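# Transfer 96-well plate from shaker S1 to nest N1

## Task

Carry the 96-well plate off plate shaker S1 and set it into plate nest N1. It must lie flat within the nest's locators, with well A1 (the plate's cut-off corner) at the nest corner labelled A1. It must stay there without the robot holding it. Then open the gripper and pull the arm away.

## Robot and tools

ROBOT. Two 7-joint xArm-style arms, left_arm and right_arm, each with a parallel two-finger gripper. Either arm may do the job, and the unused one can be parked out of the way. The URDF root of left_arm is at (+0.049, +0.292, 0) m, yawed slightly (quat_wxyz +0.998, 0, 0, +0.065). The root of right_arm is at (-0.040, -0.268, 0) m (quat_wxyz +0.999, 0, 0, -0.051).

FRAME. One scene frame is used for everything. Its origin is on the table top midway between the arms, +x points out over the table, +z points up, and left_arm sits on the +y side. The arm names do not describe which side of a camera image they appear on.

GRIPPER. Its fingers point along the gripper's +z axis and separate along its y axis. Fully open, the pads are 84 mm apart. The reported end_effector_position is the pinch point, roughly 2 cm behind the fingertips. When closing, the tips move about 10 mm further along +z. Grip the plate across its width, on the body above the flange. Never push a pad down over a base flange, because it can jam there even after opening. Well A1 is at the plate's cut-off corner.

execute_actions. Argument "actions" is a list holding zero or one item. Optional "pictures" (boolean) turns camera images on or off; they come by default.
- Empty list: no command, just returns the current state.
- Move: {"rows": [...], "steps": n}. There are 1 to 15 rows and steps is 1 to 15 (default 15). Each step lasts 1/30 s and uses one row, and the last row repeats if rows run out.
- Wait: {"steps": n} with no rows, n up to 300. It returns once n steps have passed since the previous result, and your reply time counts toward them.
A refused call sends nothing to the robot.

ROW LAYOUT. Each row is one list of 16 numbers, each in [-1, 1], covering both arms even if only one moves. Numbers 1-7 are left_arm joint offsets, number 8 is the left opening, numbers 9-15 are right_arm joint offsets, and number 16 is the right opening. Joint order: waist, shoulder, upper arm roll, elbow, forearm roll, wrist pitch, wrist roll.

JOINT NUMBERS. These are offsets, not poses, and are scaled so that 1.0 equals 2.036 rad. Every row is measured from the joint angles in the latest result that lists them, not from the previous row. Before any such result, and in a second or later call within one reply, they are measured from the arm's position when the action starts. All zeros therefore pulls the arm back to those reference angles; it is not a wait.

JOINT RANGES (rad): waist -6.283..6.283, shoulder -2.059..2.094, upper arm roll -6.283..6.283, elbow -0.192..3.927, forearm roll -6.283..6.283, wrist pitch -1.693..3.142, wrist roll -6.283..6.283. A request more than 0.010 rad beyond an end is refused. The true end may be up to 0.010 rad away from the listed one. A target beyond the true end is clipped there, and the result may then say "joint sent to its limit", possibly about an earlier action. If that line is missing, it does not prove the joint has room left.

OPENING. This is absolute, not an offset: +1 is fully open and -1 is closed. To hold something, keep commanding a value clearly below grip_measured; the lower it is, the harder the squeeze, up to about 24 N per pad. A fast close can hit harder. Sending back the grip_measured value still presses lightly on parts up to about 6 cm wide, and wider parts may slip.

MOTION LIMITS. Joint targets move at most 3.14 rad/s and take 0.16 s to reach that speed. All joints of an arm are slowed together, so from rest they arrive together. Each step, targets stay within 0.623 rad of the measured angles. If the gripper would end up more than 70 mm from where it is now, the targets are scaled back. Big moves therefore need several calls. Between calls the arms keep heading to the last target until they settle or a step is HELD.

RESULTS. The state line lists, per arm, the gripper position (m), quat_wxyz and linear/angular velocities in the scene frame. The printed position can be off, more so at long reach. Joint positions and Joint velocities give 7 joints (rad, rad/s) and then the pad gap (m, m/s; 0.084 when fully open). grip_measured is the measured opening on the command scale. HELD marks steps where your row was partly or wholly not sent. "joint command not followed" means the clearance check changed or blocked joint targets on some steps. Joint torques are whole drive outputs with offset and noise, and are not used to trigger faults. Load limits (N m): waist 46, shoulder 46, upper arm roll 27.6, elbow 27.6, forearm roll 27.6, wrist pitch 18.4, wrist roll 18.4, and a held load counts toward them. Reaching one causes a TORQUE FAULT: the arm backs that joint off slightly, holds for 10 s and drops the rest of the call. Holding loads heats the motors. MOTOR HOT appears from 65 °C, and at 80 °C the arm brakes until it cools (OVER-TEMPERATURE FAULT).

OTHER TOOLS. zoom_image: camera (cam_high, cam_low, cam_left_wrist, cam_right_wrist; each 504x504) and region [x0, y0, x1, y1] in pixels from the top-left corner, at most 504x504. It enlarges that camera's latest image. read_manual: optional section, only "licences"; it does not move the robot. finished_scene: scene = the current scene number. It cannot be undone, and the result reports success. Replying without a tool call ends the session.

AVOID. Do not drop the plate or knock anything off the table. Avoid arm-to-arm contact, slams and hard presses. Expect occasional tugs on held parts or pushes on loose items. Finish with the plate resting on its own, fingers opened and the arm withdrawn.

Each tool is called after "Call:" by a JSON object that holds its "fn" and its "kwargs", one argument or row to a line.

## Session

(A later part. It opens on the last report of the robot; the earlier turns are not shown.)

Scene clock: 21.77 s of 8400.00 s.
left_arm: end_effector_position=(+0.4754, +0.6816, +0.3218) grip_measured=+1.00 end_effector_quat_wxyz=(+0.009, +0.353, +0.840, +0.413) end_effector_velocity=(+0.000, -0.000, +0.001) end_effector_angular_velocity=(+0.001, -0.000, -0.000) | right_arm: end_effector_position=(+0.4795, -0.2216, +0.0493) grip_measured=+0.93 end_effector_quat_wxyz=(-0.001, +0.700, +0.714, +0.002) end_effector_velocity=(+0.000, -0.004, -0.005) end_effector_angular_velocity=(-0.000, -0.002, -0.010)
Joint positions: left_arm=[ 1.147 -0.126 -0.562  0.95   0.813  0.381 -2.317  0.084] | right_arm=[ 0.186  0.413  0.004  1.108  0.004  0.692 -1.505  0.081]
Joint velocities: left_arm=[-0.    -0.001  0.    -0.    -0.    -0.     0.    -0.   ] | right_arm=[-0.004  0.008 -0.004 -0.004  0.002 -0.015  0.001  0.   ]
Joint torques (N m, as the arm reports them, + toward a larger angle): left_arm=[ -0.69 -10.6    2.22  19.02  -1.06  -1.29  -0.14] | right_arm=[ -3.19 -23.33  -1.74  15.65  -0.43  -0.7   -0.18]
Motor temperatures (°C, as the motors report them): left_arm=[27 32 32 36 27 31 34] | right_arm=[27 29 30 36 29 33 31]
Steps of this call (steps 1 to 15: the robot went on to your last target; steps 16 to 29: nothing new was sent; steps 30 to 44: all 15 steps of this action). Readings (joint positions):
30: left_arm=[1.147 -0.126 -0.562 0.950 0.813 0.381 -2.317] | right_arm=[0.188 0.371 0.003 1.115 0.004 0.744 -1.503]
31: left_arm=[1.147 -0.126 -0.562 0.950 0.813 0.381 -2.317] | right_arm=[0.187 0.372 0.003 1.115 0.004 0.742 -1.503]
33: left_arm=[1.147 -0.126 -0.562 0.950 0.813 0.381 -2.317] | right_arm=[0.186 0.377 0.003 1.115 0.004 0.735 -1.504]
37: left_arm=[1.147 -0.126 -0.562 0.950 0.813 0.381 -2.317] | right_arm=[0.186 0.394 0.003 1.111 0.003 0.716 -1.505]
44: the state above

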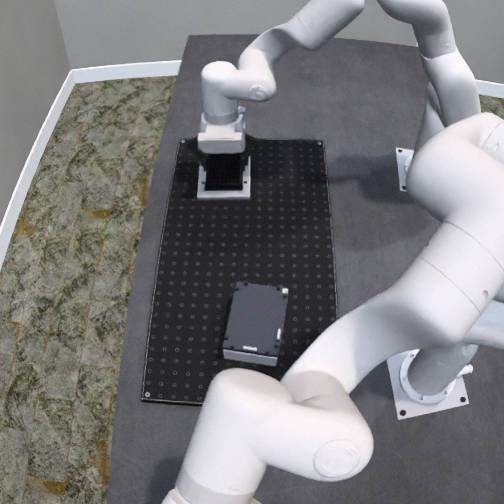

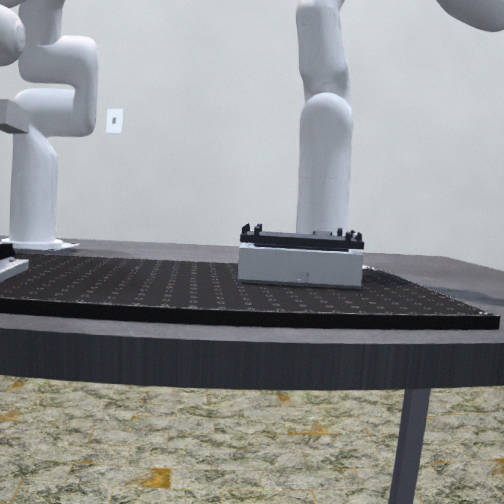

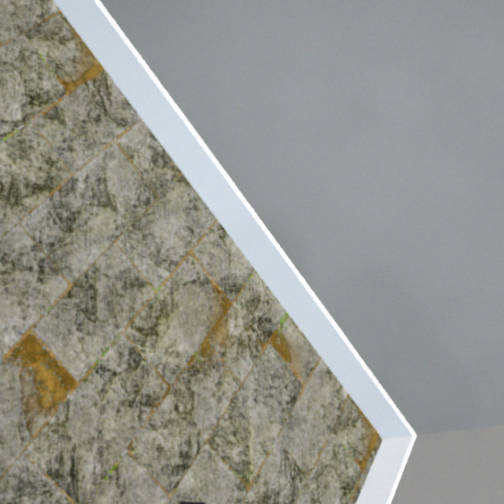

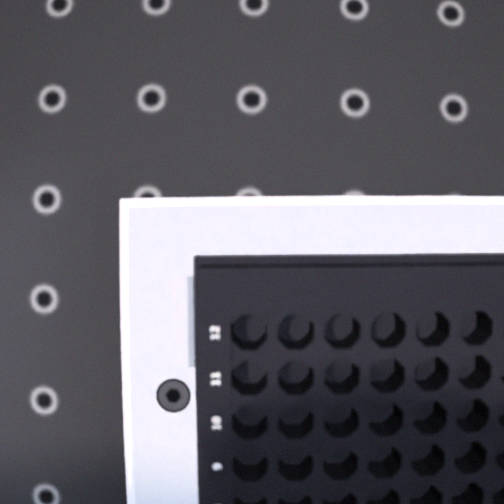

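Nearly level. Release and lift to look.

Call:
{"fn": "execute_actions", "kwargs": {
  "actions": [
    {"rows": [[0,0,0,0,0,0,0,1, 0,0,0,0,0,0,0,1]], "steps": 10}
  ],
  "pictures": false
}}

Call:
{"fn": "execute_actions", "kwargs": {
  "actions": [
    {"rows": [[0,0,0,0,0,0,0,1, 0,-0.066,0,0.0192,0,0.086,0,1]], "steps": 15}
  ],
  "pictures": false
}}

Call:
{"fn": "execute_actions", "kwargs": {
  "actions": [
    {"steps": 8}
  ]
}}

Scene clock: 22.50 s of 8400.00 s.
left_arm: end_effector_position=(+0.4754, +0.6816, +0.3218) grip_measured=+1.00 end_effector_quat_wxyz=(+0.009, +0.353, +0.840, +0.413) end_effector_velocity=(+0.001, -0.001, +0.000) end_effector_angular_velocity=(+0.001, -0.001, -0.002) | right_arm: end_effector_position=(+0.4784, -0.2223, +0.0482) grip_measured=+1.00 end_effector_quat_wxyz=(-0.002, +0.701, +0.713, +0.001) end_effector_velocity=(+0.002, +0.000, +0.003) end_effector_angular_velocity=(+0.001, -0.005, -0.000)
Joint positions: left_arm=[ 1.147 -0.126 -0.562  0.95   0.813  0.381 -2.317  0.084] | right_arm=[ 0.186  0.414  0.003  1.106  0.004  0.693 -1.505  0.084]
Joint velocities: left_arm=[-0.    -0.001 -0.002  0.     0.    -0.    -0.001  0.   ] | right_arm=[ 0.    -0.003 -0.     0.003  0.     0.001  0.     0.   ]
Joint torques (N m, as the arm reports them, + toward a larger angle): left_arm=[ -0.64 -10.71   1.96  19.02  -0.95  -1.4   -0.11] | right_arm=[ -2.   -25.51  -0.99  17.62  -0.59  -1.32  -0.39]
Motor temperatures (°C, as the motors report them): left_arm=[27 32 32 36 27 31 34] | right_arm=[27 29 30 36 29 33 31]
Steps of this call (steps 1 to 12: the robot went on to your last target; steps 13 to 22: all 10 steps of this action). Readings (joint positions):
13: left_arm=[1.147 -0.126 -0.562 0.950 0.813 0.381 -2.317] | right_arm=[0.186 0.414 0.003 1.107 0.004 0.691 -1.505]
14: left_arm=[1.147 -0.126 -0.562 0.950 0.813 0.381 -2.317] | right_arm=[0.186 0.414 0.003 1.107 0.004 0.691 -1.505]
16: left_arm=[1.147 -0.126 -0.562 0.950 0.813 0.381 -2.317] | right_arm=[0.186 0.414 0.003 1.107 0.004 0.692 -1.505]
20: left_arm=[1.147 -0.126 -0.562 0.950 0.813 0.381 -2.317] | right_arm=[0.186 0.415 0.003 1.106 0.004 0.693 -1.505]
22: the state above

Scene clock: 23.00 s of 8400.00 s.
left_arm: end_effector_position=(+0.4754, +0.6816, +0.3218) grip_measured=+1.00 end_effector_quat_wxyz=(+0.009, +0.353, +0.840, +0.413) end_effector_velocity=(+0.001, -0.001, +0.001) end_effector_angular_velocity=(+0.002, -0.000, -0.002) | right_arm: end_effector_position=(+0.4747, -0.2225, +0.1170) grip_measured=+1.00 end_effector_quat_wxyz=(-0.004, +0.700, +0.714, -0.002) end_effector_velocity=(+0.012, +0.001, +0.016) end_effector_angular_velocity=(+0.004, -0.038, -0.001)
Joint positions: left_arm=[ 1.147 -0.126 -0.562  0.95   0.813  0.381 -2.317  0.084] | right_arm=[ 0.186  0.283  0.003  1.143  0.004  0.868 -1.505  0.084]
Joint velocities: left_arm=[-0.    -0.001 -0.001  0.    -0.    -0.     0.001  0.   ] | right_arm=[ 0.    -0.014 -0.001  0.023  0.001 -0.002 -0.     0.   ]
Joint torques (N m, as the arm reports them, + toward a larger angle): left_arm=[ -0.52 -10.38   2.21  19.35  -0.82  -1.41  -0.31] | right_arm=[ -1.98 -24.78  -0.5   20.75  -0.16  -1.78  -0.21]
Motor temperatures (°C, as the motors report them): left_arm=[27 32 32 36 27 31 34] | right_arm=[27 29 30 36 29 33 31]
Steps of this call (steps 1 to 15: all 15 steps of this action). Readings (joint positions):
1: left_arm=[1.147 -0.126 -0.562 0.950 0.813 0.381 -2.317] | right_arm=[0.186 0.414 0.003 1.107 0.004 0.694 -1.505]
2: left_arm=[1.147 -0.126 -0.562 0.950 0.813 0.381 -2.317] | right_arm=[0.186 0.410 0.003 1.108 0.004 0.702 -1.505]
4: left_arm=[1.147 -0.126 -0.562 0.950 0.813 0.381 -2.317] | right_arm=[0.186 0.371 0.003 1.117 0.004 0.760 -1.505]
8: left_arm=[1.147 -0.126 -0.562 0.950 0.813 0.381 -2.317] | right_arm=[0.185 0.281 0.002 1.150 0.004 0.854 -1.505]
15: the state above

Scene clock: 23.27 s of 8400.00 s.
left_arm: end_effector_position=(+0.4754, +0.6816, +0.3218) grip_measured=+1.00 end_effector_quat_wxyz=(+0.009, +0.353, +0.840, +0.413) end_effector_velocity=(+0.001, -0.000, +0.000) end_effector_angular_velocity=(+0.000, -0.000, -0.001) | right_arm: end_effector_position=(+0.4760, -0.2224, +0.1190) grip_measured=+1.00 end_effector_quat_wxyz=(-0.002, +0.700, +0.714, +0.000) end_effector_velocity=(+0.001, +0.000, +0.001) end_effector_angular_velocity=(-0.000, -0.003, +0.001)
Joint positions: left_arm=[ 1.147 -0.126 -0.562  0.95   0.813  0.381 -2.317  0.084] | right_arm=[ 0.186  0.281  0.003  1.145  0.004  0.868 -1.505  0.084]
Joint velocities: left_arm=[ 0.     0.    -0.001  0.     0.    -0.    -0.    -0.   ] | right_arm=[-0.    -0.002  0.001  0.001 -0.001  0.    -0.     0.   ]
Joint torques (N m, as the arm reports them, + toward a larger angle): left_arm=[ -0.71 -10.59   2.08  19.18  -0.72  -1.32  -0.08] | right_arm=[ -1.03 -24.72  -0.23  21.19  -0.37  -1.4   -0.35]
Motor temperatures (°C, as the motors report them): left_arm=[27 32 32 36 27 31 34] | right_arm=[27 29 30 36 29 33 31]
Steps of this call (steps 1 to 8: the robot went on to your last target). Readings (joint positions):
1: left_arm=[1.147 -0.126 -0.562 0.950 0.813 0.381 -2.317] | right_arm=[0.186 0.282 0.003 1.144 0.004 0.868 -1.505]
2: left_arm=[1.147 -0.126 -0.562 0.950 0.813 0.381 -2.317] | right_arm=[0.186 0.282 0.003 1.144 0.004 0.868 -1.505]
4: left_arm=[1.147 -0.126 -0.562 0.950 0.813 0.381 -2.317] | right_arm=[0.186 0.281 0.003 1.145 0.004 0.868 -1.505]
8: the state above

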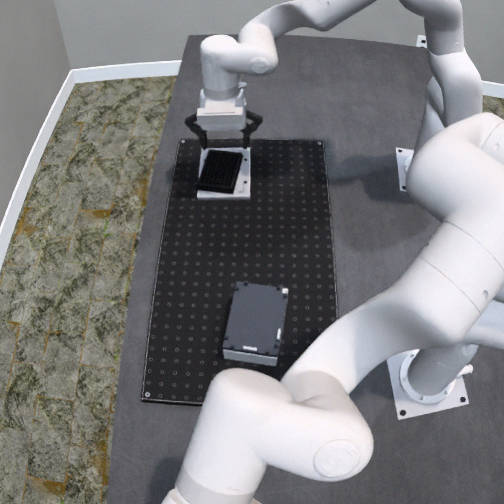

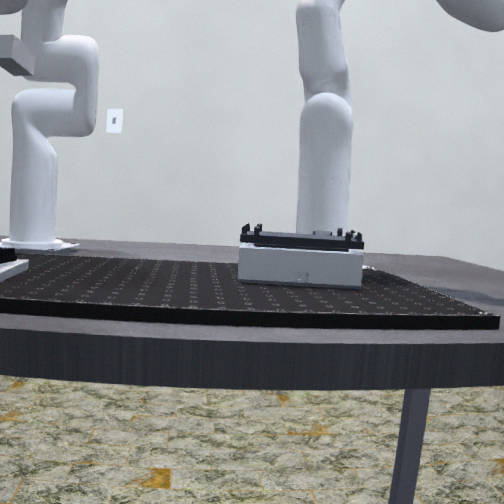

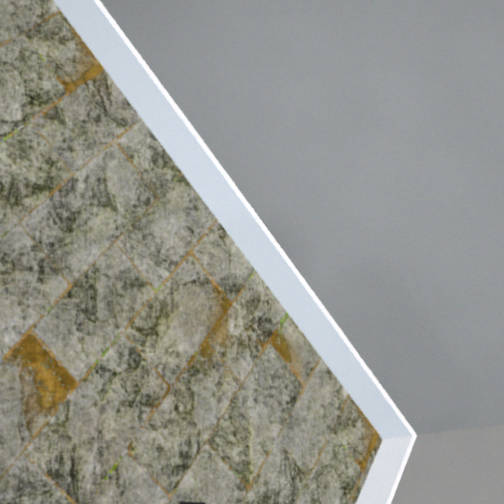

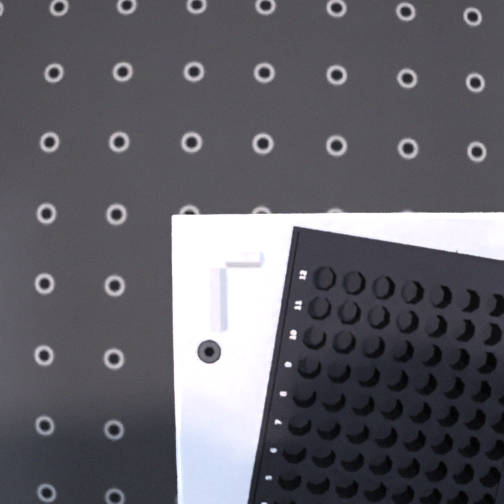

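Call:
{"fn": "execute_actions", "kwargs": {
  "actions": [
    {"rows": [[0,0,0,0,0,0,0,1, 0.0043,0.0633,0,0.0063,0,-0.0589,0.0909,1]], "steps": 15}
  ],
  "pictures": false
}}

Call:
{"fn": "execute_actions", "kwargs": {
  "actions": [
    {"steps": 8}
  ]
}}

Scene clock: 25.50 s of 8400.00 s.
left_arm: end_effector_position=(+0.4754, +0.6816, +0.3218) grip_measured=+1.00 end_effector_quat_wxyz=(+0.009, +0.353, +0.840, +0.413) end_effector_velocity=(+0.000, -0.000, +0.000) end_effector_angular_velocity=(+0.000, +0.001, -0.001) | right_arm: end_effector_position=(+0.4899, -0.2168, +0.0670) grip_measured=+1.00 end_effector_quat_wxyz=(-0.000, +0.761, +0.649, +0.003) end_effector_velocity=(-0.008, +0.001, -0.010) end_effector_angular_velocity=(-0.001, +0.023, -0.003)
Joint positions: left_arm=[ 1.147 -0.126 -0.562  0.95   0.813  0.381 -2.317  0.084] | right_arm=[ 0.194  0.407  0.003  1.159  0.004  0.748 -1.32   0.084]
Joint velocities: left_arm=[-0.    -0.    -0.001  0.     0.     0.     0.     0.   ] | right_arm=[ 0.001  0.01   0.002 -0.013  0.    -0.     0.006 -0.   ]
Joint torques (N m, as the arm reports them, + toward a larger angle): left_arm=[ -0.69 -10.52   1.98  18.92  -0.96  -1.31  -0.08] | right_arm=[ -1.4  -25.85  -0.27  19.83  -0.25  -1.2   -0.47]
Motor temperatures (°C, as the motors report them): left_arm=[27 32 32 36 27 31 34] | right_arm=[27 29 29 36 29 33 31]
Steps of this call (steps 1 to 15: the robot went on to your last target; steps 16 to 52: nothing new was sent; steps 53 to 67: all 15 steps of this action). Readings (joint positions):
53: left_arm=[1.147 -0.126 -0.562 0.950 0.813 0.381 -2.317] | right_arm=[0.186 0.280 0.003 1.145 0.004 0.867 -1.504]
54: left_arm=[1.147 -0.126 -0.562 0.950 0.813 0.381 -2.317] | right_arm=[0.186 0.284 0.003 1.147 0.004 0.862 -1.495]
56: left_arm=[1.147 -0.126 -0.562 0.950 0.813 0.381 -2.317] | right_arm=[0.189 0.321 0.003 1.155 0.004 0.822 -1.436]
60: left_arm=[1.147 -0.126 -0.562 0.950 0.813 0.381 -2.317] | right_arm=[0.194 0.408 0.004 1.151 0.004 0.759 -1.335]
67: the state above

Scene clock: 25.77 s of 8400.00 s.
left_arm: end_effector_position=(+0.4754, +0.6816, +0.3218) grip_measured=+1.00 end_effector_quat_wxyz=(+0.009, +0.353, +0.840, +0.413) end_effector_velocity=(+0.000, +0.000, -0.000) end_effector_angular_velocity=(-0.001, -0.001, +0.001) | right_arm: end_effector_position=(+0.4888, -0.2167, +0.0655) grip_measured=+1.00 end_effector_quat_wxyz=(-0.001, +0.761, +0.649, +0.002) end_effector_velocity=(+0.000, +0.000, -0.000) end_effector_angular_velocity=(+0.000, +0.000, -0.001)
Joint positions: left_arm=[ 1.147 -0.126 -0.562  0.95   0.813  0.381 -2.317  0.084] | right_arm=[ 0.195  0.409  0.003  1.158  0.004  0.748 -1.32   0.084]
Joint velocities: left_arm=[-0.     0.001  0.     0.    -0.    -0.    -0.001 -0.   ] | right_arm=[-0.     0.001  0.     0.001  0.001 -0.001  0.     0.   ]
Joint torques (N m, as the arm reports them, + toward a larger angle): left_arm=[ -0.51 -10.87   2.02  18.92  -0.69  -1.33   0.03] | right_arm=[ -1.14 -26.38   0.23  19.78  -0.62  -1.25  -0.6 ]
Motor temperatures (°C, as the motors report them): left_arm=[27 32 32 36 27 31 34] | right_arm=[27 29 29 36 29 34 31]
Steps of this call (steps 1 to 8: the robot went on to your last target). Readings (joint positions):
1: left_arm=[1.147 -0.126 -0.562 0.950 0.813 0.381 -2.317] | right_arm=[0.194 0.408 0.003 1.159 0.004 0.748 -1.320]
2: left_arm=[1.147 -0.126 -0.562 0.950 0.813 0.381 -2.317] | right_arm=[0.194 0.408 0.003 1.159 0.004 0.748 -1.320]
4: left_arm=[1.147 -0.126 -0.562 0.950 0.813 0.381 -2.317] | right_arm=[0.195 0.409 0.003 1.158 0.004 0.748 -1.320]
8: the state above

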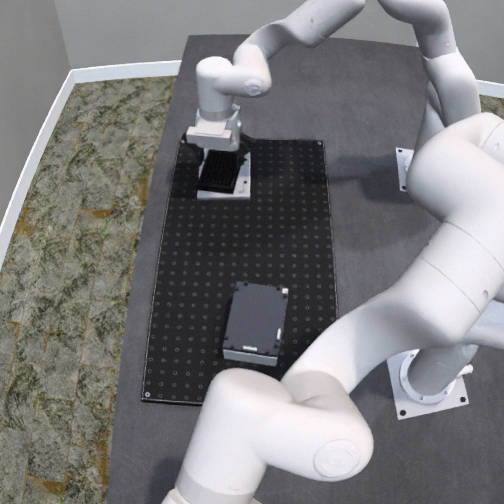

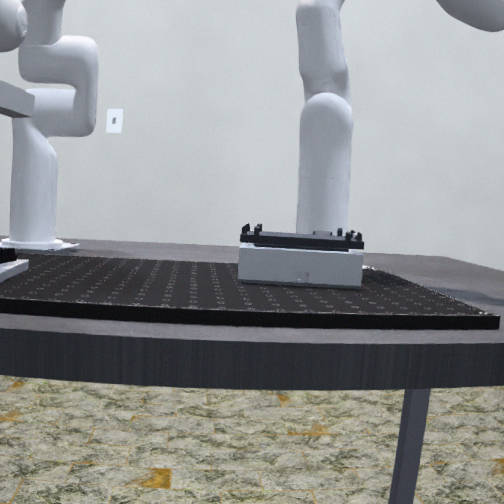

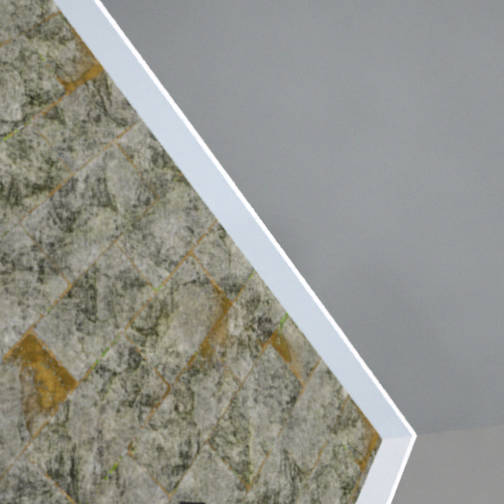

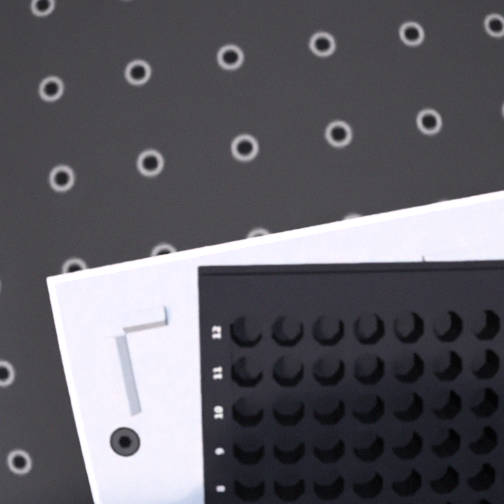

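Call:
{"fn": "execute_actions", "kwargs": {
  "actions": [
    {"rows": [[0,0,0,0,0,0,0,1, 0,-0.0023,0,-0.0043,0,-0.0015,0,1],[0,0,0,0,0,0,0,1, 0,-0.0023,0,-0.0043,0,-0.0015,0,1],[0,0,0,0,0,0,0,1, 0,-0.0023,0,-0.0043,0,-0.0015,0,1],[0,0,0,0,0,0,0,1, 0,-0.0023,0,-0.0043,0,-0.0015,0,1],[0,0,0,0,0,0,0,1, 0,-0.0023,0,-0.0043,0,-0.0015,0,1],[0,0,0,0,0,0,0,1, 0,-0.0002,0,-0.0047,0,-0.004,0,1],[0,0,0,0,0,0,0,1, 0,0.0018,0,-0.0052,0,-0.0065,0,1],[0,0,0,0,0,0,0,1, 0,0.0039,0,-0.0056,0,-0.0090,0,1],[0,0,0,0,0,0,0,1, 0,0.006,0,-0.006,0,-0.0116,0,1],[0,0,0,0,0,0,0,1, 0,0.008,0,-0.0065,0,-0.0141,0,1],[0,0,0,0,0,0,0,1, 0,0.0101,0,-0.0069,0,-0.0166,0,1]], "steps": 15}
  ],
  "pictures": false
}}

Call:
{"fn": "execute_actions", "kwargs": {
  "actions": [
    {"steps": 6}
  ]
}}

Scene clock: 27.83 s of 8400.00 s.
left_arm: end_effector_position=(+0.4754, +0.6816, +0.3218) grip_measured=+1.00 end_effector_quat_wxyz=(+0.009, +0.353, +0.840, +0.413) end_effector_velocity=(-0.000, +0.000, +0.001) end_effector_angular_velocity=(+0.002, +0.000, -0.001) | right_arm: end_effector_position=(+0.4862, -0.2169, +0.0521) grip_measured=+1.00 end_effector_quat_wxyz=(-0.002, +0.761, +0.649, +0.000) end_effector_velocity=(+0.010, +0.001, +0.001) end_effector_angular_velocity=(+0.002, -0.030, +0.000)
Joint positions: left_arm=[ 1.147 -0.126 -0.562  0.95   0.813  0.381 -2.317  0.084] | right_arm=[ 0.195  0.429  0.003  1.144  0.004  0.716 -1.32   0.084]
Joint velocities: left_arm=[-0.    -0.002  0.001 -0.     0.     0.     0.001 -0.   ] | right_arm=[ 0.002  0.008 -0.001  0.009 -0.    -0.029  0.    -0.   ]
Joint torques (N m, as the arm reports them, + toward a larger angle): left_arm=[ -0.33 -10.56   2.2   18.96  -0.72  -1.36  -0.13] | right_arm=[ -1.52 -26.68  -0.37  19.66   0.38  -1.03  -0.75]
Motor temperatures (°C, as the motors report them): left_arm=[27 32 32 36 27 31 34] | right_arm=[27 29 29 36 29 34 31]
Steps of this call (steps 1 to 15: the robot went on to your last target; steps 16 to 47: nothing new was sent; steps 48 to 62: all 15 steps of this action). Readings (joint positions):
48: left_arm=[1.147 -0.126 -0.562 0.950 0.813 0.381 -2.317] | right_arm=[0.195 0.409 0.003 1.158 0.004 0.748 -1.320]
49: left_arm=[1.147 -0.126 -0.562 0.950 0.813 0.381 -2.317] | right_arm=[0.195 0.408 0.003 1.156 0.004 0.747 -1.320]
51: left_arm=[1.147 -0.126 -0.562 0.950 0.813 0.381 -2.317] | right_arm=[0.195 0.406 0.003 1.151 0.004 0.746 -1.320]
55: left_arm=[1.147 -0.126 -0.562 0.950 0.813 0.381 -2.317] | right_arm=[0.195 0.408 0.003 1.149 0.004 0.740 -1.320]
62: the state above

Scene clock: 28.03 s of 8400.00 s.
left_arm: end_effector_position=(+0.4754, +0.6816, +0.3218) grip_measured=+1.00 end_effector_quat_wxyz=(+0.009, +0.353, +0.840, +0.413) end_effector_velocity=(-0.000, +0.000, -0.000) end_effector_angular_velocity=(-0.000, +0.001, +0.001) | right_arm: end_effector_position=(+0.4868, -0.2169, +0.0522) grip_measured=+1.00 end_effector_quat_wxyz=(-0.001, +0.761, +0.649, +0.001) end_effector_velocity=(+0.000, +0.000, -0.000) end_effector_angular_velocity=(+0.000, -0.001, -0.001)
Joint positions: left_arm=[ 1.147 -0.126 -0.562  0.95   0.813  0.381 -2.317  0.084] | right_arm=[ 0.195  0.429  0.003  1.144  0.004  0.714 -1.32   0.084]
Joint velocities: left_arm=[ 0.     0.     0.001 -0.     0.     0.     0.    -0.   ] | right_arm=[-0.     0.001  0.    -0.     0.001 -0.002  0.    -0.   ]
Joint torques (N m, as the arm reports them, + toward a larger angle): left_arm=[ -0.36 -10.59   2.26  18.95  -0.98  -1.22  -0.29] | right_arm=[ -2.05 -25.85  -0.61  19.29  -0.28  -1.45  -0.69]
Motor temperatures (°C, as the motors report them): left_arm=[27 32 32 36 27 31 34] | right_arm=[27 29 29 36 29 34 31]
Steps of this call (steps 1 to 6: the robot went on to your last target). Readings (joint positions):
1: left_arm=[1.147 -0.126 -0.562 0.950 0.813 0.381 -2.317] | right_arm=[0.195 0.429 0.003 1.144 0.004 0.715 -1.320]
2: left_arm=[1.147 -0.126 -0.562 0.950 0.813 0.381 -2.317] | right_arm=[0.195 0.429 0.003 1.144 0.004 0.715 -1.320]
4: left_arm=[1.147 -0.126 -0.562 0.950 0.813 0.381 -2.317] | right_arm=[0.195 0.429 0.003 1.144 0.004 0.714 -1.320]
6: the state above

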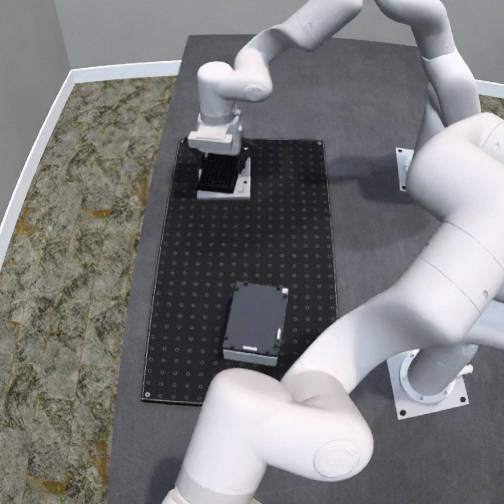

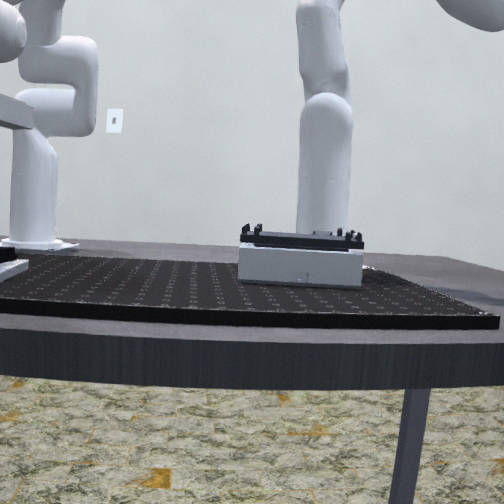

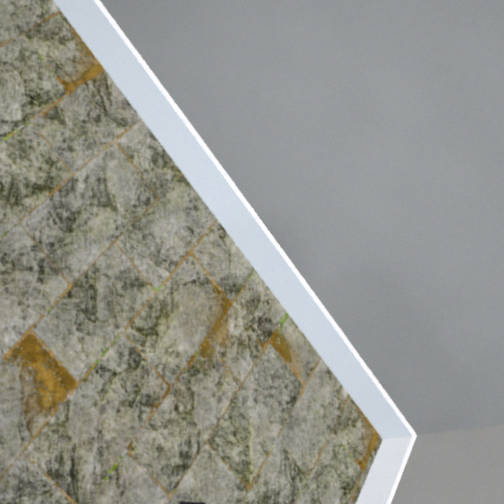

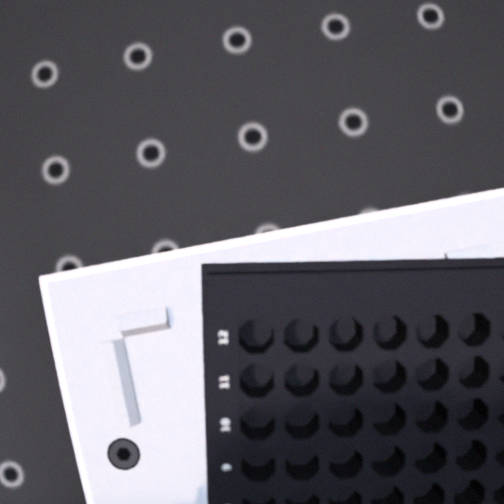

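Call:
{"fn": "execute_actions", "kwargs": {
  "actions": [
    {"rows": [[0,0,0,0,0,0,0,1, 0,0,0,0,0,0,0,-1]], "steps": 10}
  ],
  "pictures": false
}}

Call:
{"fn": "execute_actions", "kwargs": {
  "actions": [
    {"rows": [[0,0,0,0,0,0,0,1, 0,-0.0021,0,0.0004,0,0.0025,0,-1],[0,0,0,0,0,0,0,1, 0,-0.0041,0,0.0009,0,0.005,0,-1],[0,0,0,0,0,0,0,1, 0,-0.0062,0,0.0013,0,0.0075,0,-1],[0,0,0,0,0,0,0,1, 0,-0.0083,0,0.0017,0,0.0101,0,-1],[0,0,0,0,0,0,0,1, 0,-0.0103,0,0.0022,0,0.0126,0,-1],[0,0,0,0,0,0,0,1, 0,-0.0124,0,0.0026,0,0.0151,0,-1]], "steps": 15}
  ]
}}

Scene clock: 29.17 s of 8400.00 s.
left_arm: end_effector_position=(+0.4754, +0.6816, +0.3218) grip_measured=+1.00 end_effector_quat_wxyz=(+0.009, +0.353, +0.840, +0.413) end_effector_velocity=(-0.000, +0.000, -0.000) end_effector_angular_velocity=(-0.001, +0.000, +0.001) | right_arm: end_effector_position=(+0.4874, -0.2169, +0.0529) grip_measured=+0.84 end_effector_quat_wxyz=(-0.001, +0.761, +0.649, +0.002) end_effector_velocity=(-0.000, +0.000, -0.001) end_effector_angular_velocity=(-0.001, +0.001, +0.001)
Joint positions: left_arm=[ 1.147 -0.126 -0.562  0.95   0.813  0.381 -2.317  0.084] | right_arm=[ 0.195  0.429  0.003  1.145  0.004  0.714 -1.32   0.078]
Joint velocities: left_arm=[-0.     0.001  0.     0.     0.     0.001 -0.     0.   ] | right_arm=[ 0.001  0.001 -0.    -0.001 -0.001 -0.    -0.     0.   ]
Joint torques (N m, as the arm reports them, + toward a larger angle): left_arm=[ -0.78 -10.57   2.18  19.11  -0.64  -1.41  -0.19] | right_arm=[ -0.49 -22.47  -0.01  16.79  -0.25  -1.06  -0.24]
Motor temperatures (°C, as the motors report them): left_arm=[27 32 32 36 27 31 34] | right_arm=[27 29 29 36 29 34 31]
Steps of this call (steps 1 to 15: the robot went on to your last target; steps 16 to 24: nothing new was sent; steps 25 to 34: all 10 steps of this action). Readings (joint positions):
25: left_arm=[1.147 -0.126 -0.562 0.950 0.813 0.381 -2.317] | right_arm=[0.195 0.429 0.003 1.144 0.004 0.713 -1.320]
26: left_arm=[1.147 -0.126 -0.562 0.950 0.813 0.381 -2.317] | right_arm=[0.194 0.428 0.003 1.145 0.004 0.714 -1.320]
28: left_arm=[1.147 -0.126 -0.562 0.950 0.813 0.381 -2.317] | right_arm=[0.195 0.428 0.003 1.145 0.004 0.714 -1.320]
32: left_arm=[1.147 -0.126 -0.562 0.950 0.813 0.381 -2.317] | right_arm=[0.195 0.429 0.003 1.145 0.004 0.714 -1.320]
34: the state above

Scene clock: 29.67 s of 8400.00 s.
left_arm: end_effector_position=(+0.4754, +0.6816, +0.3218) grip_measured=+1.00 end_effector_quat_wxyz=(+0.009, +0.353, +0.840, +0.413) end_effector_velocity=(-0.000, +0.000, +0.001) end_effector_angular_velocity=(+0.001, -0.002, +0.001) | right_arm: end_effector_position=(+0.4829, -0.2104, +0.0636) grip_measured=+0.04 end_effector_quat_wxyz=(-0.006, +0.758, +0.653, -0.001) end_effector_velocity=(+0.000, -0.005, +0.003) end_effector_angular_velocity=(-0.004, +0.009, -0.005)
Joint positions: left_arm=[ 1.147 -0.126 -0.562  0.95   0.813  0.381 -2.317  0.084] | right_arm=[ 0.199  0.404  0.011  1.146  0.006  0.751 -1.319  0.046]
Joint velocities: left_arm=[-0.    -0.002  0.001  0.     0.    -0.001 -0.001  0.   ] | right_arm=[-0.002 -0.001 -0.006  0.01  -0.001  0.02  -0.002 -0.008]
Joint torques (N m, as the arm reports them, + toward a larger angle): left_arm=[ -0.54 -10.88   2.25  19.14  -0.69  -1.27  -0.15] | right_arm=[-17.75 -24.71 -18.48  31.79  -6.13  -7.44  -1.27]
Motor temperatures (°C, as the motors report them): left_arm=[27 32 32 36 27 31 34] | right_arm=[27 29 30 36 29 34 31]
Steps of this call (steps 1 to 15: all 15 steps of this action). Readings (joint positions):
1: left_arm=[1.147 -0.126 -0.562 0.950 0.813 0.381 -2.317] | right_arm=[0.195 0.428 0.003 1.145 0.004 0.714 -1.320]
2: left_arm=[1.147 -0.126 -0.562 0.950 0.813 0.381 -2.317] | right_arm=[0.195 0.428 0.003 1.145 0.004 0.716 -1.320]
4: left_arm=[1.147 -0.126 -0.562 0.950 0.813 0.381 -2.317] | right_arm=[0.195 0.422 0.004 1.145 0.004 0.724 -1.320]
8: left_arm=[1.147 -0.126 -0.562 0.950 0.813 0.381 -2.317] | right_arm=[0.197 0.408 0.009 1.145 0.005 0.744 -1.319]
15: the state above

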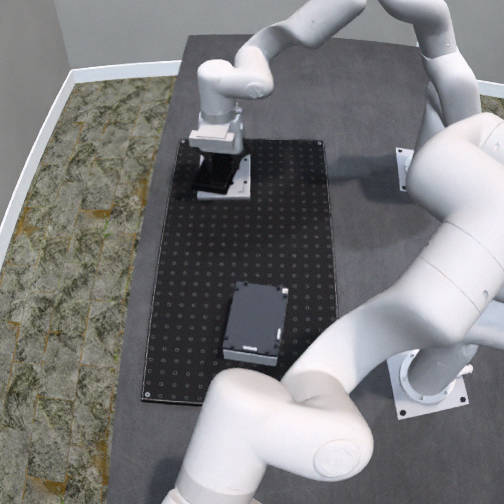

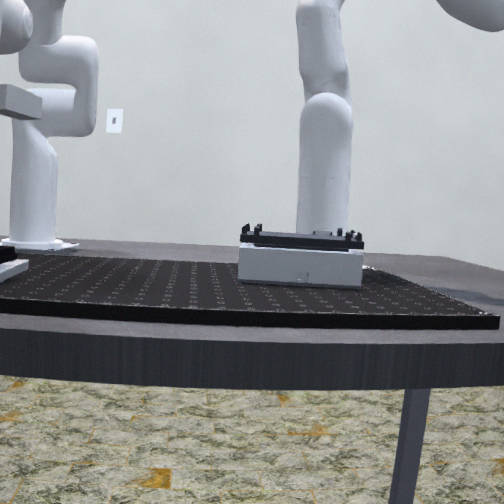

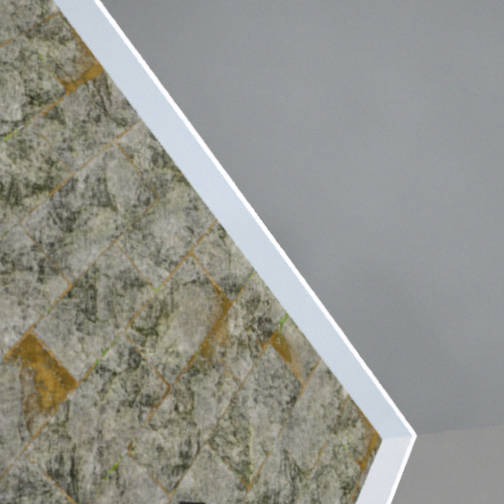

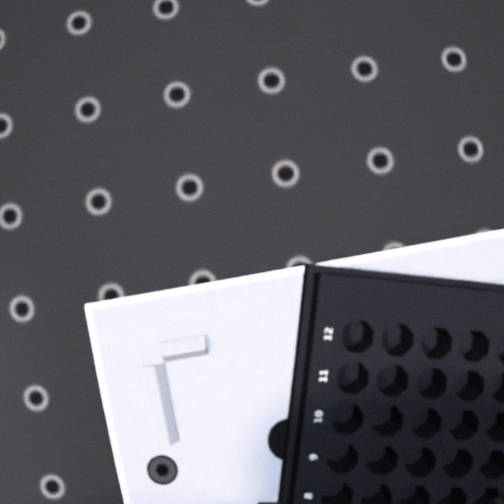

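Grip was too shallow and slipped off. Open and lift.

Call:
{"fn": "execute_actions", "kwargs": {
  "actions": [
    {"rows": [[0,0,0,0,0,0,0,1, 0,-0.01,0,0.002,0,0.012,0,1],[0,0,0,0,0,0,0,1, 0,-0.01,0,0.002,0,0.012,0,1],[0,0,0,0,0,0,0,1, 0,-0.01,0,0.002,0,0.012,0,1],[0,0,0,0,0,0,0,1, 0,-0.01,0,0.002,0,0.012,0,1],[0,0,0,0,0,0,0,1, 0,-0.01,0,0.002,0,0.012,0,1],[0,0,0,0,0,0,0,1, 0,-0.01,0,0.002,0,0.012,0,1],[0,0,0,0,0,0,0,1, 0,-0.01,0,0.002,0,0.012,0,1],[0,0,0,0,0,0,0,1, 0,-0.06,0,0.0,0,0.058,0,1]], "steps": 15}
  ],
  "pictures": false
}}

Call:
{"fn": "execute_actions", "kwargs": {
  "actions": [
    {"steps": 12}
  ]
}}

Scene clock: 30.83 s of 8400.00 s.
left_arm: end_effector_position=(+0.4754, +0.6816, +0.3218) grip_measured=+1.00 end_effector_quat_wxyz=(+0.009, +0.353, +0.840, +0.413) end_effector_velocity=(+0.000, -0.000, +0.000) end_effector_angular_velocity=(+0.001, -0.000, -0.001) | right_arm: end_effector_position=(+0.4798, -0.2121, +0.1230) grip_measured=+1.00 end_effector_quat_wxyz=(+0.000, +0.758, +0.652, +0.007) end_effector_velocity=(-0.038, -0.000, -0.004) end_effector_angular_velocity=(-0.007, +0.099, +0.003)
Joint positions: left_arm=[ 1.147 -0.126 -0.562  0.95   0.813  0.381 -2.317  0.084] | right_arm=[ 0.197  0.28   0.01   1.153  0.005  0.862 -1.319  0.084]
Joint velocities: left_arm=[-0.    -0.     0.     0.    -0.    -0.     0.001  0.   ] | right_arm=[ 0.005 -0.044  0.001 -0.05   0.004  0.093  0.001 -0.   ]
Joint torques (N m, as the arm reports them, + toward a larger angle): left_arm=[ -0.6  -10.59   2.3   19.3   -0.82  -1.3   -0.13] | right_arm=[ -1.34 -16.22  -0.07  16.06  -0.7   -1.18  -0.36]
Motor temperatures (°C, as the motors report them): left_arm=[27 32 32 37 27 31 34] | right_arm=[27 29 30 37 29 34 31]
Steps of this call (steps 1 to 15: the robot went on to your last target; steps 16 to 20: nothing new was sent; steps 21 to 35: all 15 steps of this action). Readings (joint positions):
21: left_arm=[1.147 -0.126 -0.562 0.950 0.813 0.381 -2.317] | right_arm=[0.195 0.403 0.015 1.150 0.004 0.759 -1.320]
22: left_arm=[1.147 -0.126 -0.562 0.950 0.813 0.381 -2.317] | right_arm=[0.195 0.401 0.014 1.151 0.003 0.761 -1.320]
24: left_arm=[1.147 -0.126 -0.562 0.950 0.813 0.381 -2.317] | right_arm=[0.192 0.390 0.005 1.157 0.002 0.767 -1.320]
28: left_arm=[1.147 -0.126 -0.562 0.950 0.813 0.381 -2.317] | right_arm=[0.192 0.381 0.002 1.158 0.003 0.771 -1.320]
35: the state above

Scene clock: 31.23 s of 8400.00 s.
left_arm: end_effector_position=(+0.4754, +0.6816, +0.3218) grip_measured=+1.00 end_effector_quat_wxyz=(+0.009, +0.353, +0.840, +0.413) end_effector_velocity=(+0.000, -0.000, -0.000) end_effector_angular_velocity=(-0.000, -0.001, -0.000) | right_arm: end_effector_position=(+0.4746, -0.2114, +0.1184) grip_measured=+1.00 end_effector_quat_wxyz=(-0.005, +0.757, +0.653, -0.000) end_effector_velocity=(-0.000, +0.000, +0.001) end_effector_angular_velocity=(-0.000, -0.000, +0.001)
Joint positions: left_arm=[ 1.147 -0.126 -0.562  0.95   0.813  0.381 -2.317  0.084] | right_arm=[ 0.198  0.282  0.011  1.146  0.006  0.869 -1.319  0.084]
Joint velocities: left_arm=[ 0.     0.    -0.001  0.    -0.    -0.    -0.001 -0.   ] | right_arm=[ 0.    -0.002  0.    -0.    -0.001  0.001  0.    -0.   ]
Joint torques (N m, as the arm reports them, + toward a larger angle): left_arm=[ -0.47 -10.73   2.12  19.06  -1.03  -1.33  -0.25] | right_arm=[ -1.6  -23.65  -0.34  21.44  -0.26  -1.93  -0.4 ]
Motor temperatures (°C, as the motors report them): left_arm=[27 32 32 37 27 31 34] | right_arm=[27 29 30 37 29 34 31]
Steps of this call (steps 1 to 12: the robot went on to your last target). Readings (joint positions):
1: left_arm=[1.147 -0.126 -0.562 0.950 0.813 0.381 -2.317] | right_arm=[0.197 0.280 0.010 1.151 0.005 0.865 -1.319]
2: left_arm=[1.147 -0.126 -0.562 0.950 0.813 0.381 -2.317] | right_arm=[0.198 0.281 0.010 1.148 0.005 0.867 -1.319]
4: left_arm=[1.147 -0.126 -0.562 0.950 0.813 0.381 -2.317] | right_arm=[0.198 0.283 0.011 1.145 0.006 0.869 -1.319]
8: left_arm=[1.147 -0.126 -0.562 0.950 0.813 0.381 -2.317] | right_arm=[0.198 0.283 0.011 1.145 0.006 0.869 -1.319]
12: the state above

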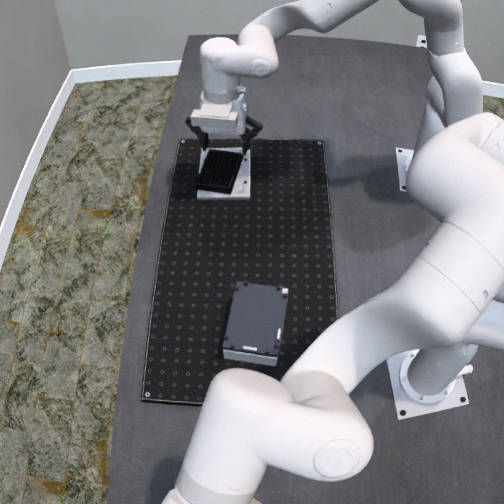

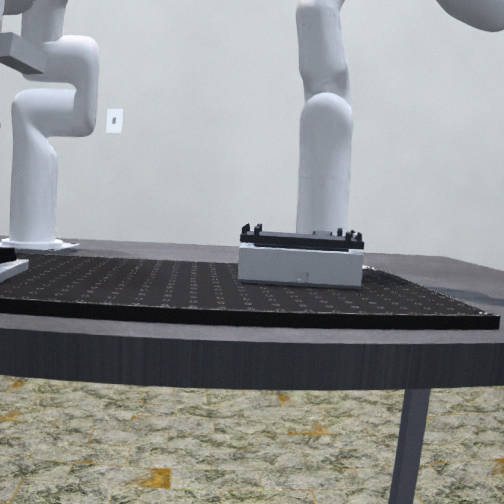

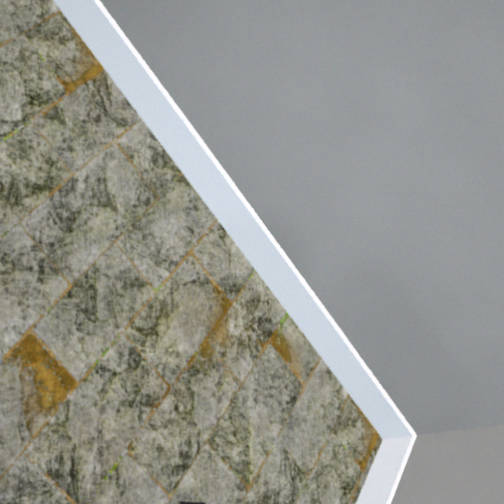

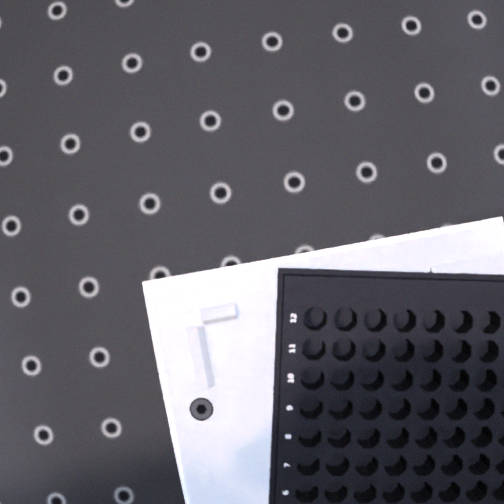

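Call:
{"fn": "execute_actions", "kwargs": {
  "actions": [
    {"rows": [[0,0,0,0,0,0,0,1, -0.0002,0.0647,-0.0054,0.0089,-0.003,-0.0583,0.0235,1]], "steps": 15}
  ],
  "pictures": false
}}

Call:
{"fn": "execute_actions", "kwargs": {
  "actions": [
    {"steps": 8}
  ]
}}

Scene clock: 32.93 s of 8400.00 s.
left_arm: end_effector_position=(+0.4754, +0.6816, +0.3218) grip_measured=+1.00 end_effector_quat_wxyz=(+0.009, +0.353, +0.840, +0.413) end_effector_velocity=(+0.000, -0.000, -0.000) end_effector_angular_velocity=(-0.001, +0.000, +0.000) | right_arm: end_effector_position=(+0.4909, -0.2167, +0.0666) grip_measured=+1.00 end_effector_quat_wxyz=(+0.001, +0.775, +0.632, +0.001) end_effector_velocity=(-0.010, -0.002, -0.013) end_effector_angular_velocity=(-0.003, +0.031, -0.004)
Joint positions: left_arm=[ 1.147 -0.126 -0.562  0.95   0.813  0.381 -2.317  0.084] | right_arm=[ 0.198  0.412  0.     1.165 -0.     0.751 -1.271  0.084]
Joint velocities: left_arm=[-0.     0.001 -0.    -0.    -0.     0.    -0.     0.   ] | right_arm=[-0.001  0.014 -0.002 -0.016  0.001  0.002  0.001 -0.   ]
Joint torques (N m, as the arm reports them, + toward a larger angle): left_arm=[ -0.54 -10.62   2.28  19.38  -0.59  -1.36  -0.17] | right_arm=[ -1.76 -25.74  -0.39  19.5   -0.25  -1.71  -0.45]
Motor temperatures (°C, as the motors report them): left_arm=[27 32 32 37 27 31 34] | right_arm=[27 30 30 37 29 34 31]
Steps of this call (steps 1 to 15: the robot went on to your last target; steps 16 to 36: nothing new was sent; steps 37 to 51: all 15 steps of this action). Readings (joint positions):
37: left_arm=[1.147 -0.126 -0.562 0.950 0.813 0.381 -2.317] | right_arm=[0.199 0.282 0.011 1.146 0.006 0.869 -1.319]
38: left_arm=[1.147 -0.126 -0.562 0.950 0.813 0.381 -2.317] | right_arm=[0.199 0.288 0.011 1.148 0.005 0.861 -1.316]
40: left_arm=[1.147 -0.126 -0.562 0.950 0.813 0.381 -2.317] | right_arm=[0.199 0.335 0.007 1.160 0.003 0.812 -1.297]
44: left_arm=[1.147 -0.126 -0.562 0.950 0.813 0.381 -2.317] | right_arm=[0.198 0.415 -0.000 1.156 -0.000 0.760 -1.274]
51: the state above

Scene clock: 33.20 s of 8400.00 s.
left_arm: end_effector_position=(+0.4754, +0.6816, +0.3218) grip_measured=+1.00 end_effector_quat_wxyz=(+0.009, +0.353, +0.840, +0.413) end_effector_velocity=(+0.000, -0.000, -0.001) end_effector_angular_velocity=(-0.002, +0.001, -0.000) | right_arm: end_effector_position=(+0.4900, -0.2169, +0.0652) grip_measured=+1.00 end_effector_quat_wxyz=(+0.000, +0.775, +0.632, -0.000) end_effector_velocity=(-0.000, +0.001, -0.001) end_effector_angular_velocity=(+0.000, +0.001, +0.001)
Joint positions: left_arm=[ 1.147 -0.126 -0.562  0.95   0.813  0.381 -2.317  0.084] | right_arm=[ 0.198  0.413  0.     1.164 -0.     0.751 -1.271  0.084]
Joint velocities: left_arm=[-0.     0.002 -0.    -0.    -0.    -0.     0.     0.   ] | right_arm=[ 0.002  0.001 -0.     0.     0.    -0.    -0.    -0.   ]
Joint torques (N m, as the arm reports them, + toward a larger angle): left_arm=[ -0.46 -10.68   2.14  19.01  -0.75  -1.24  -0.3 ] | right_arm=[ -1.07 -25.67  -0.46  19.26  -0.48  -1.81  -0.55]
Motor temperatures (°C, as the motors report them): left_arm=[27 32 32 37 27 31 34] | right_arm=[27 30 30 37 29 34 31]
Steps of this call (steps 1 to 8: the robot went on to your last target). Readings (joint positions):
1: left_arm=[1.147 -0.126 -0.562 0.950 0.813 0.381 -2.317] | right_arm=[0.198 0.412 0.000 1.165 -0.000 0.751 -1.271]
2: left_arm=[1.147 -0.126 -0.562 0.950 0.813 0.381 -2.317] | right_arm=[0.198 0.412 0.000 1.164 -0.000 0.751 -1.271]
4: left_arm=[1.147 -0.126 -0.562 0.950 0.813 0.381 -2.317] | right_arm=[0.198 0.413 0.000 1.164 -0.000 0.751 -1.271]
8: the state above

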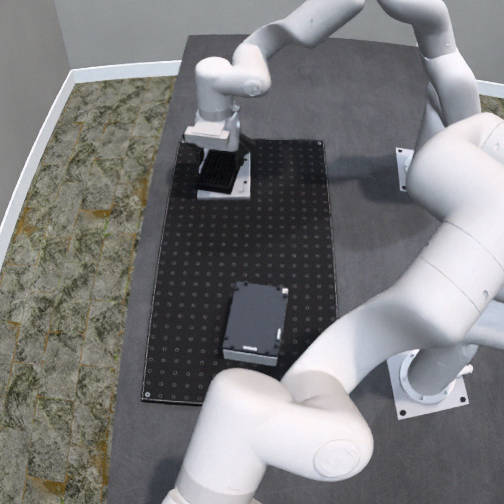

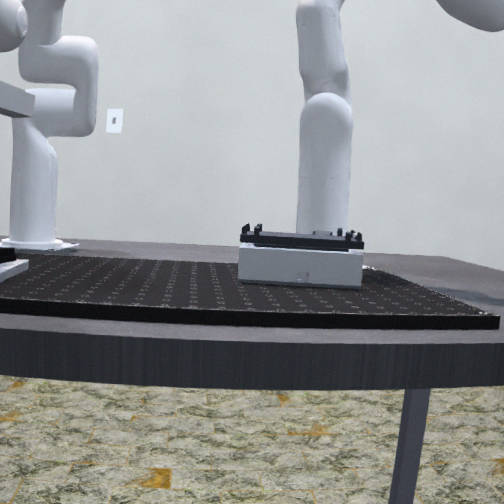

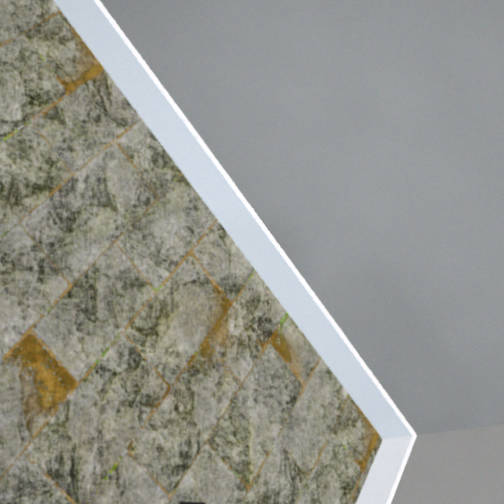

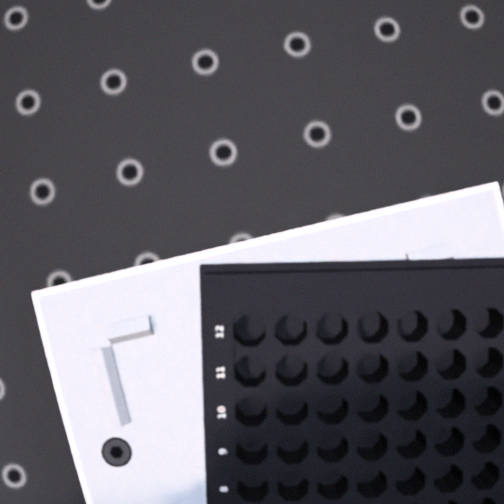

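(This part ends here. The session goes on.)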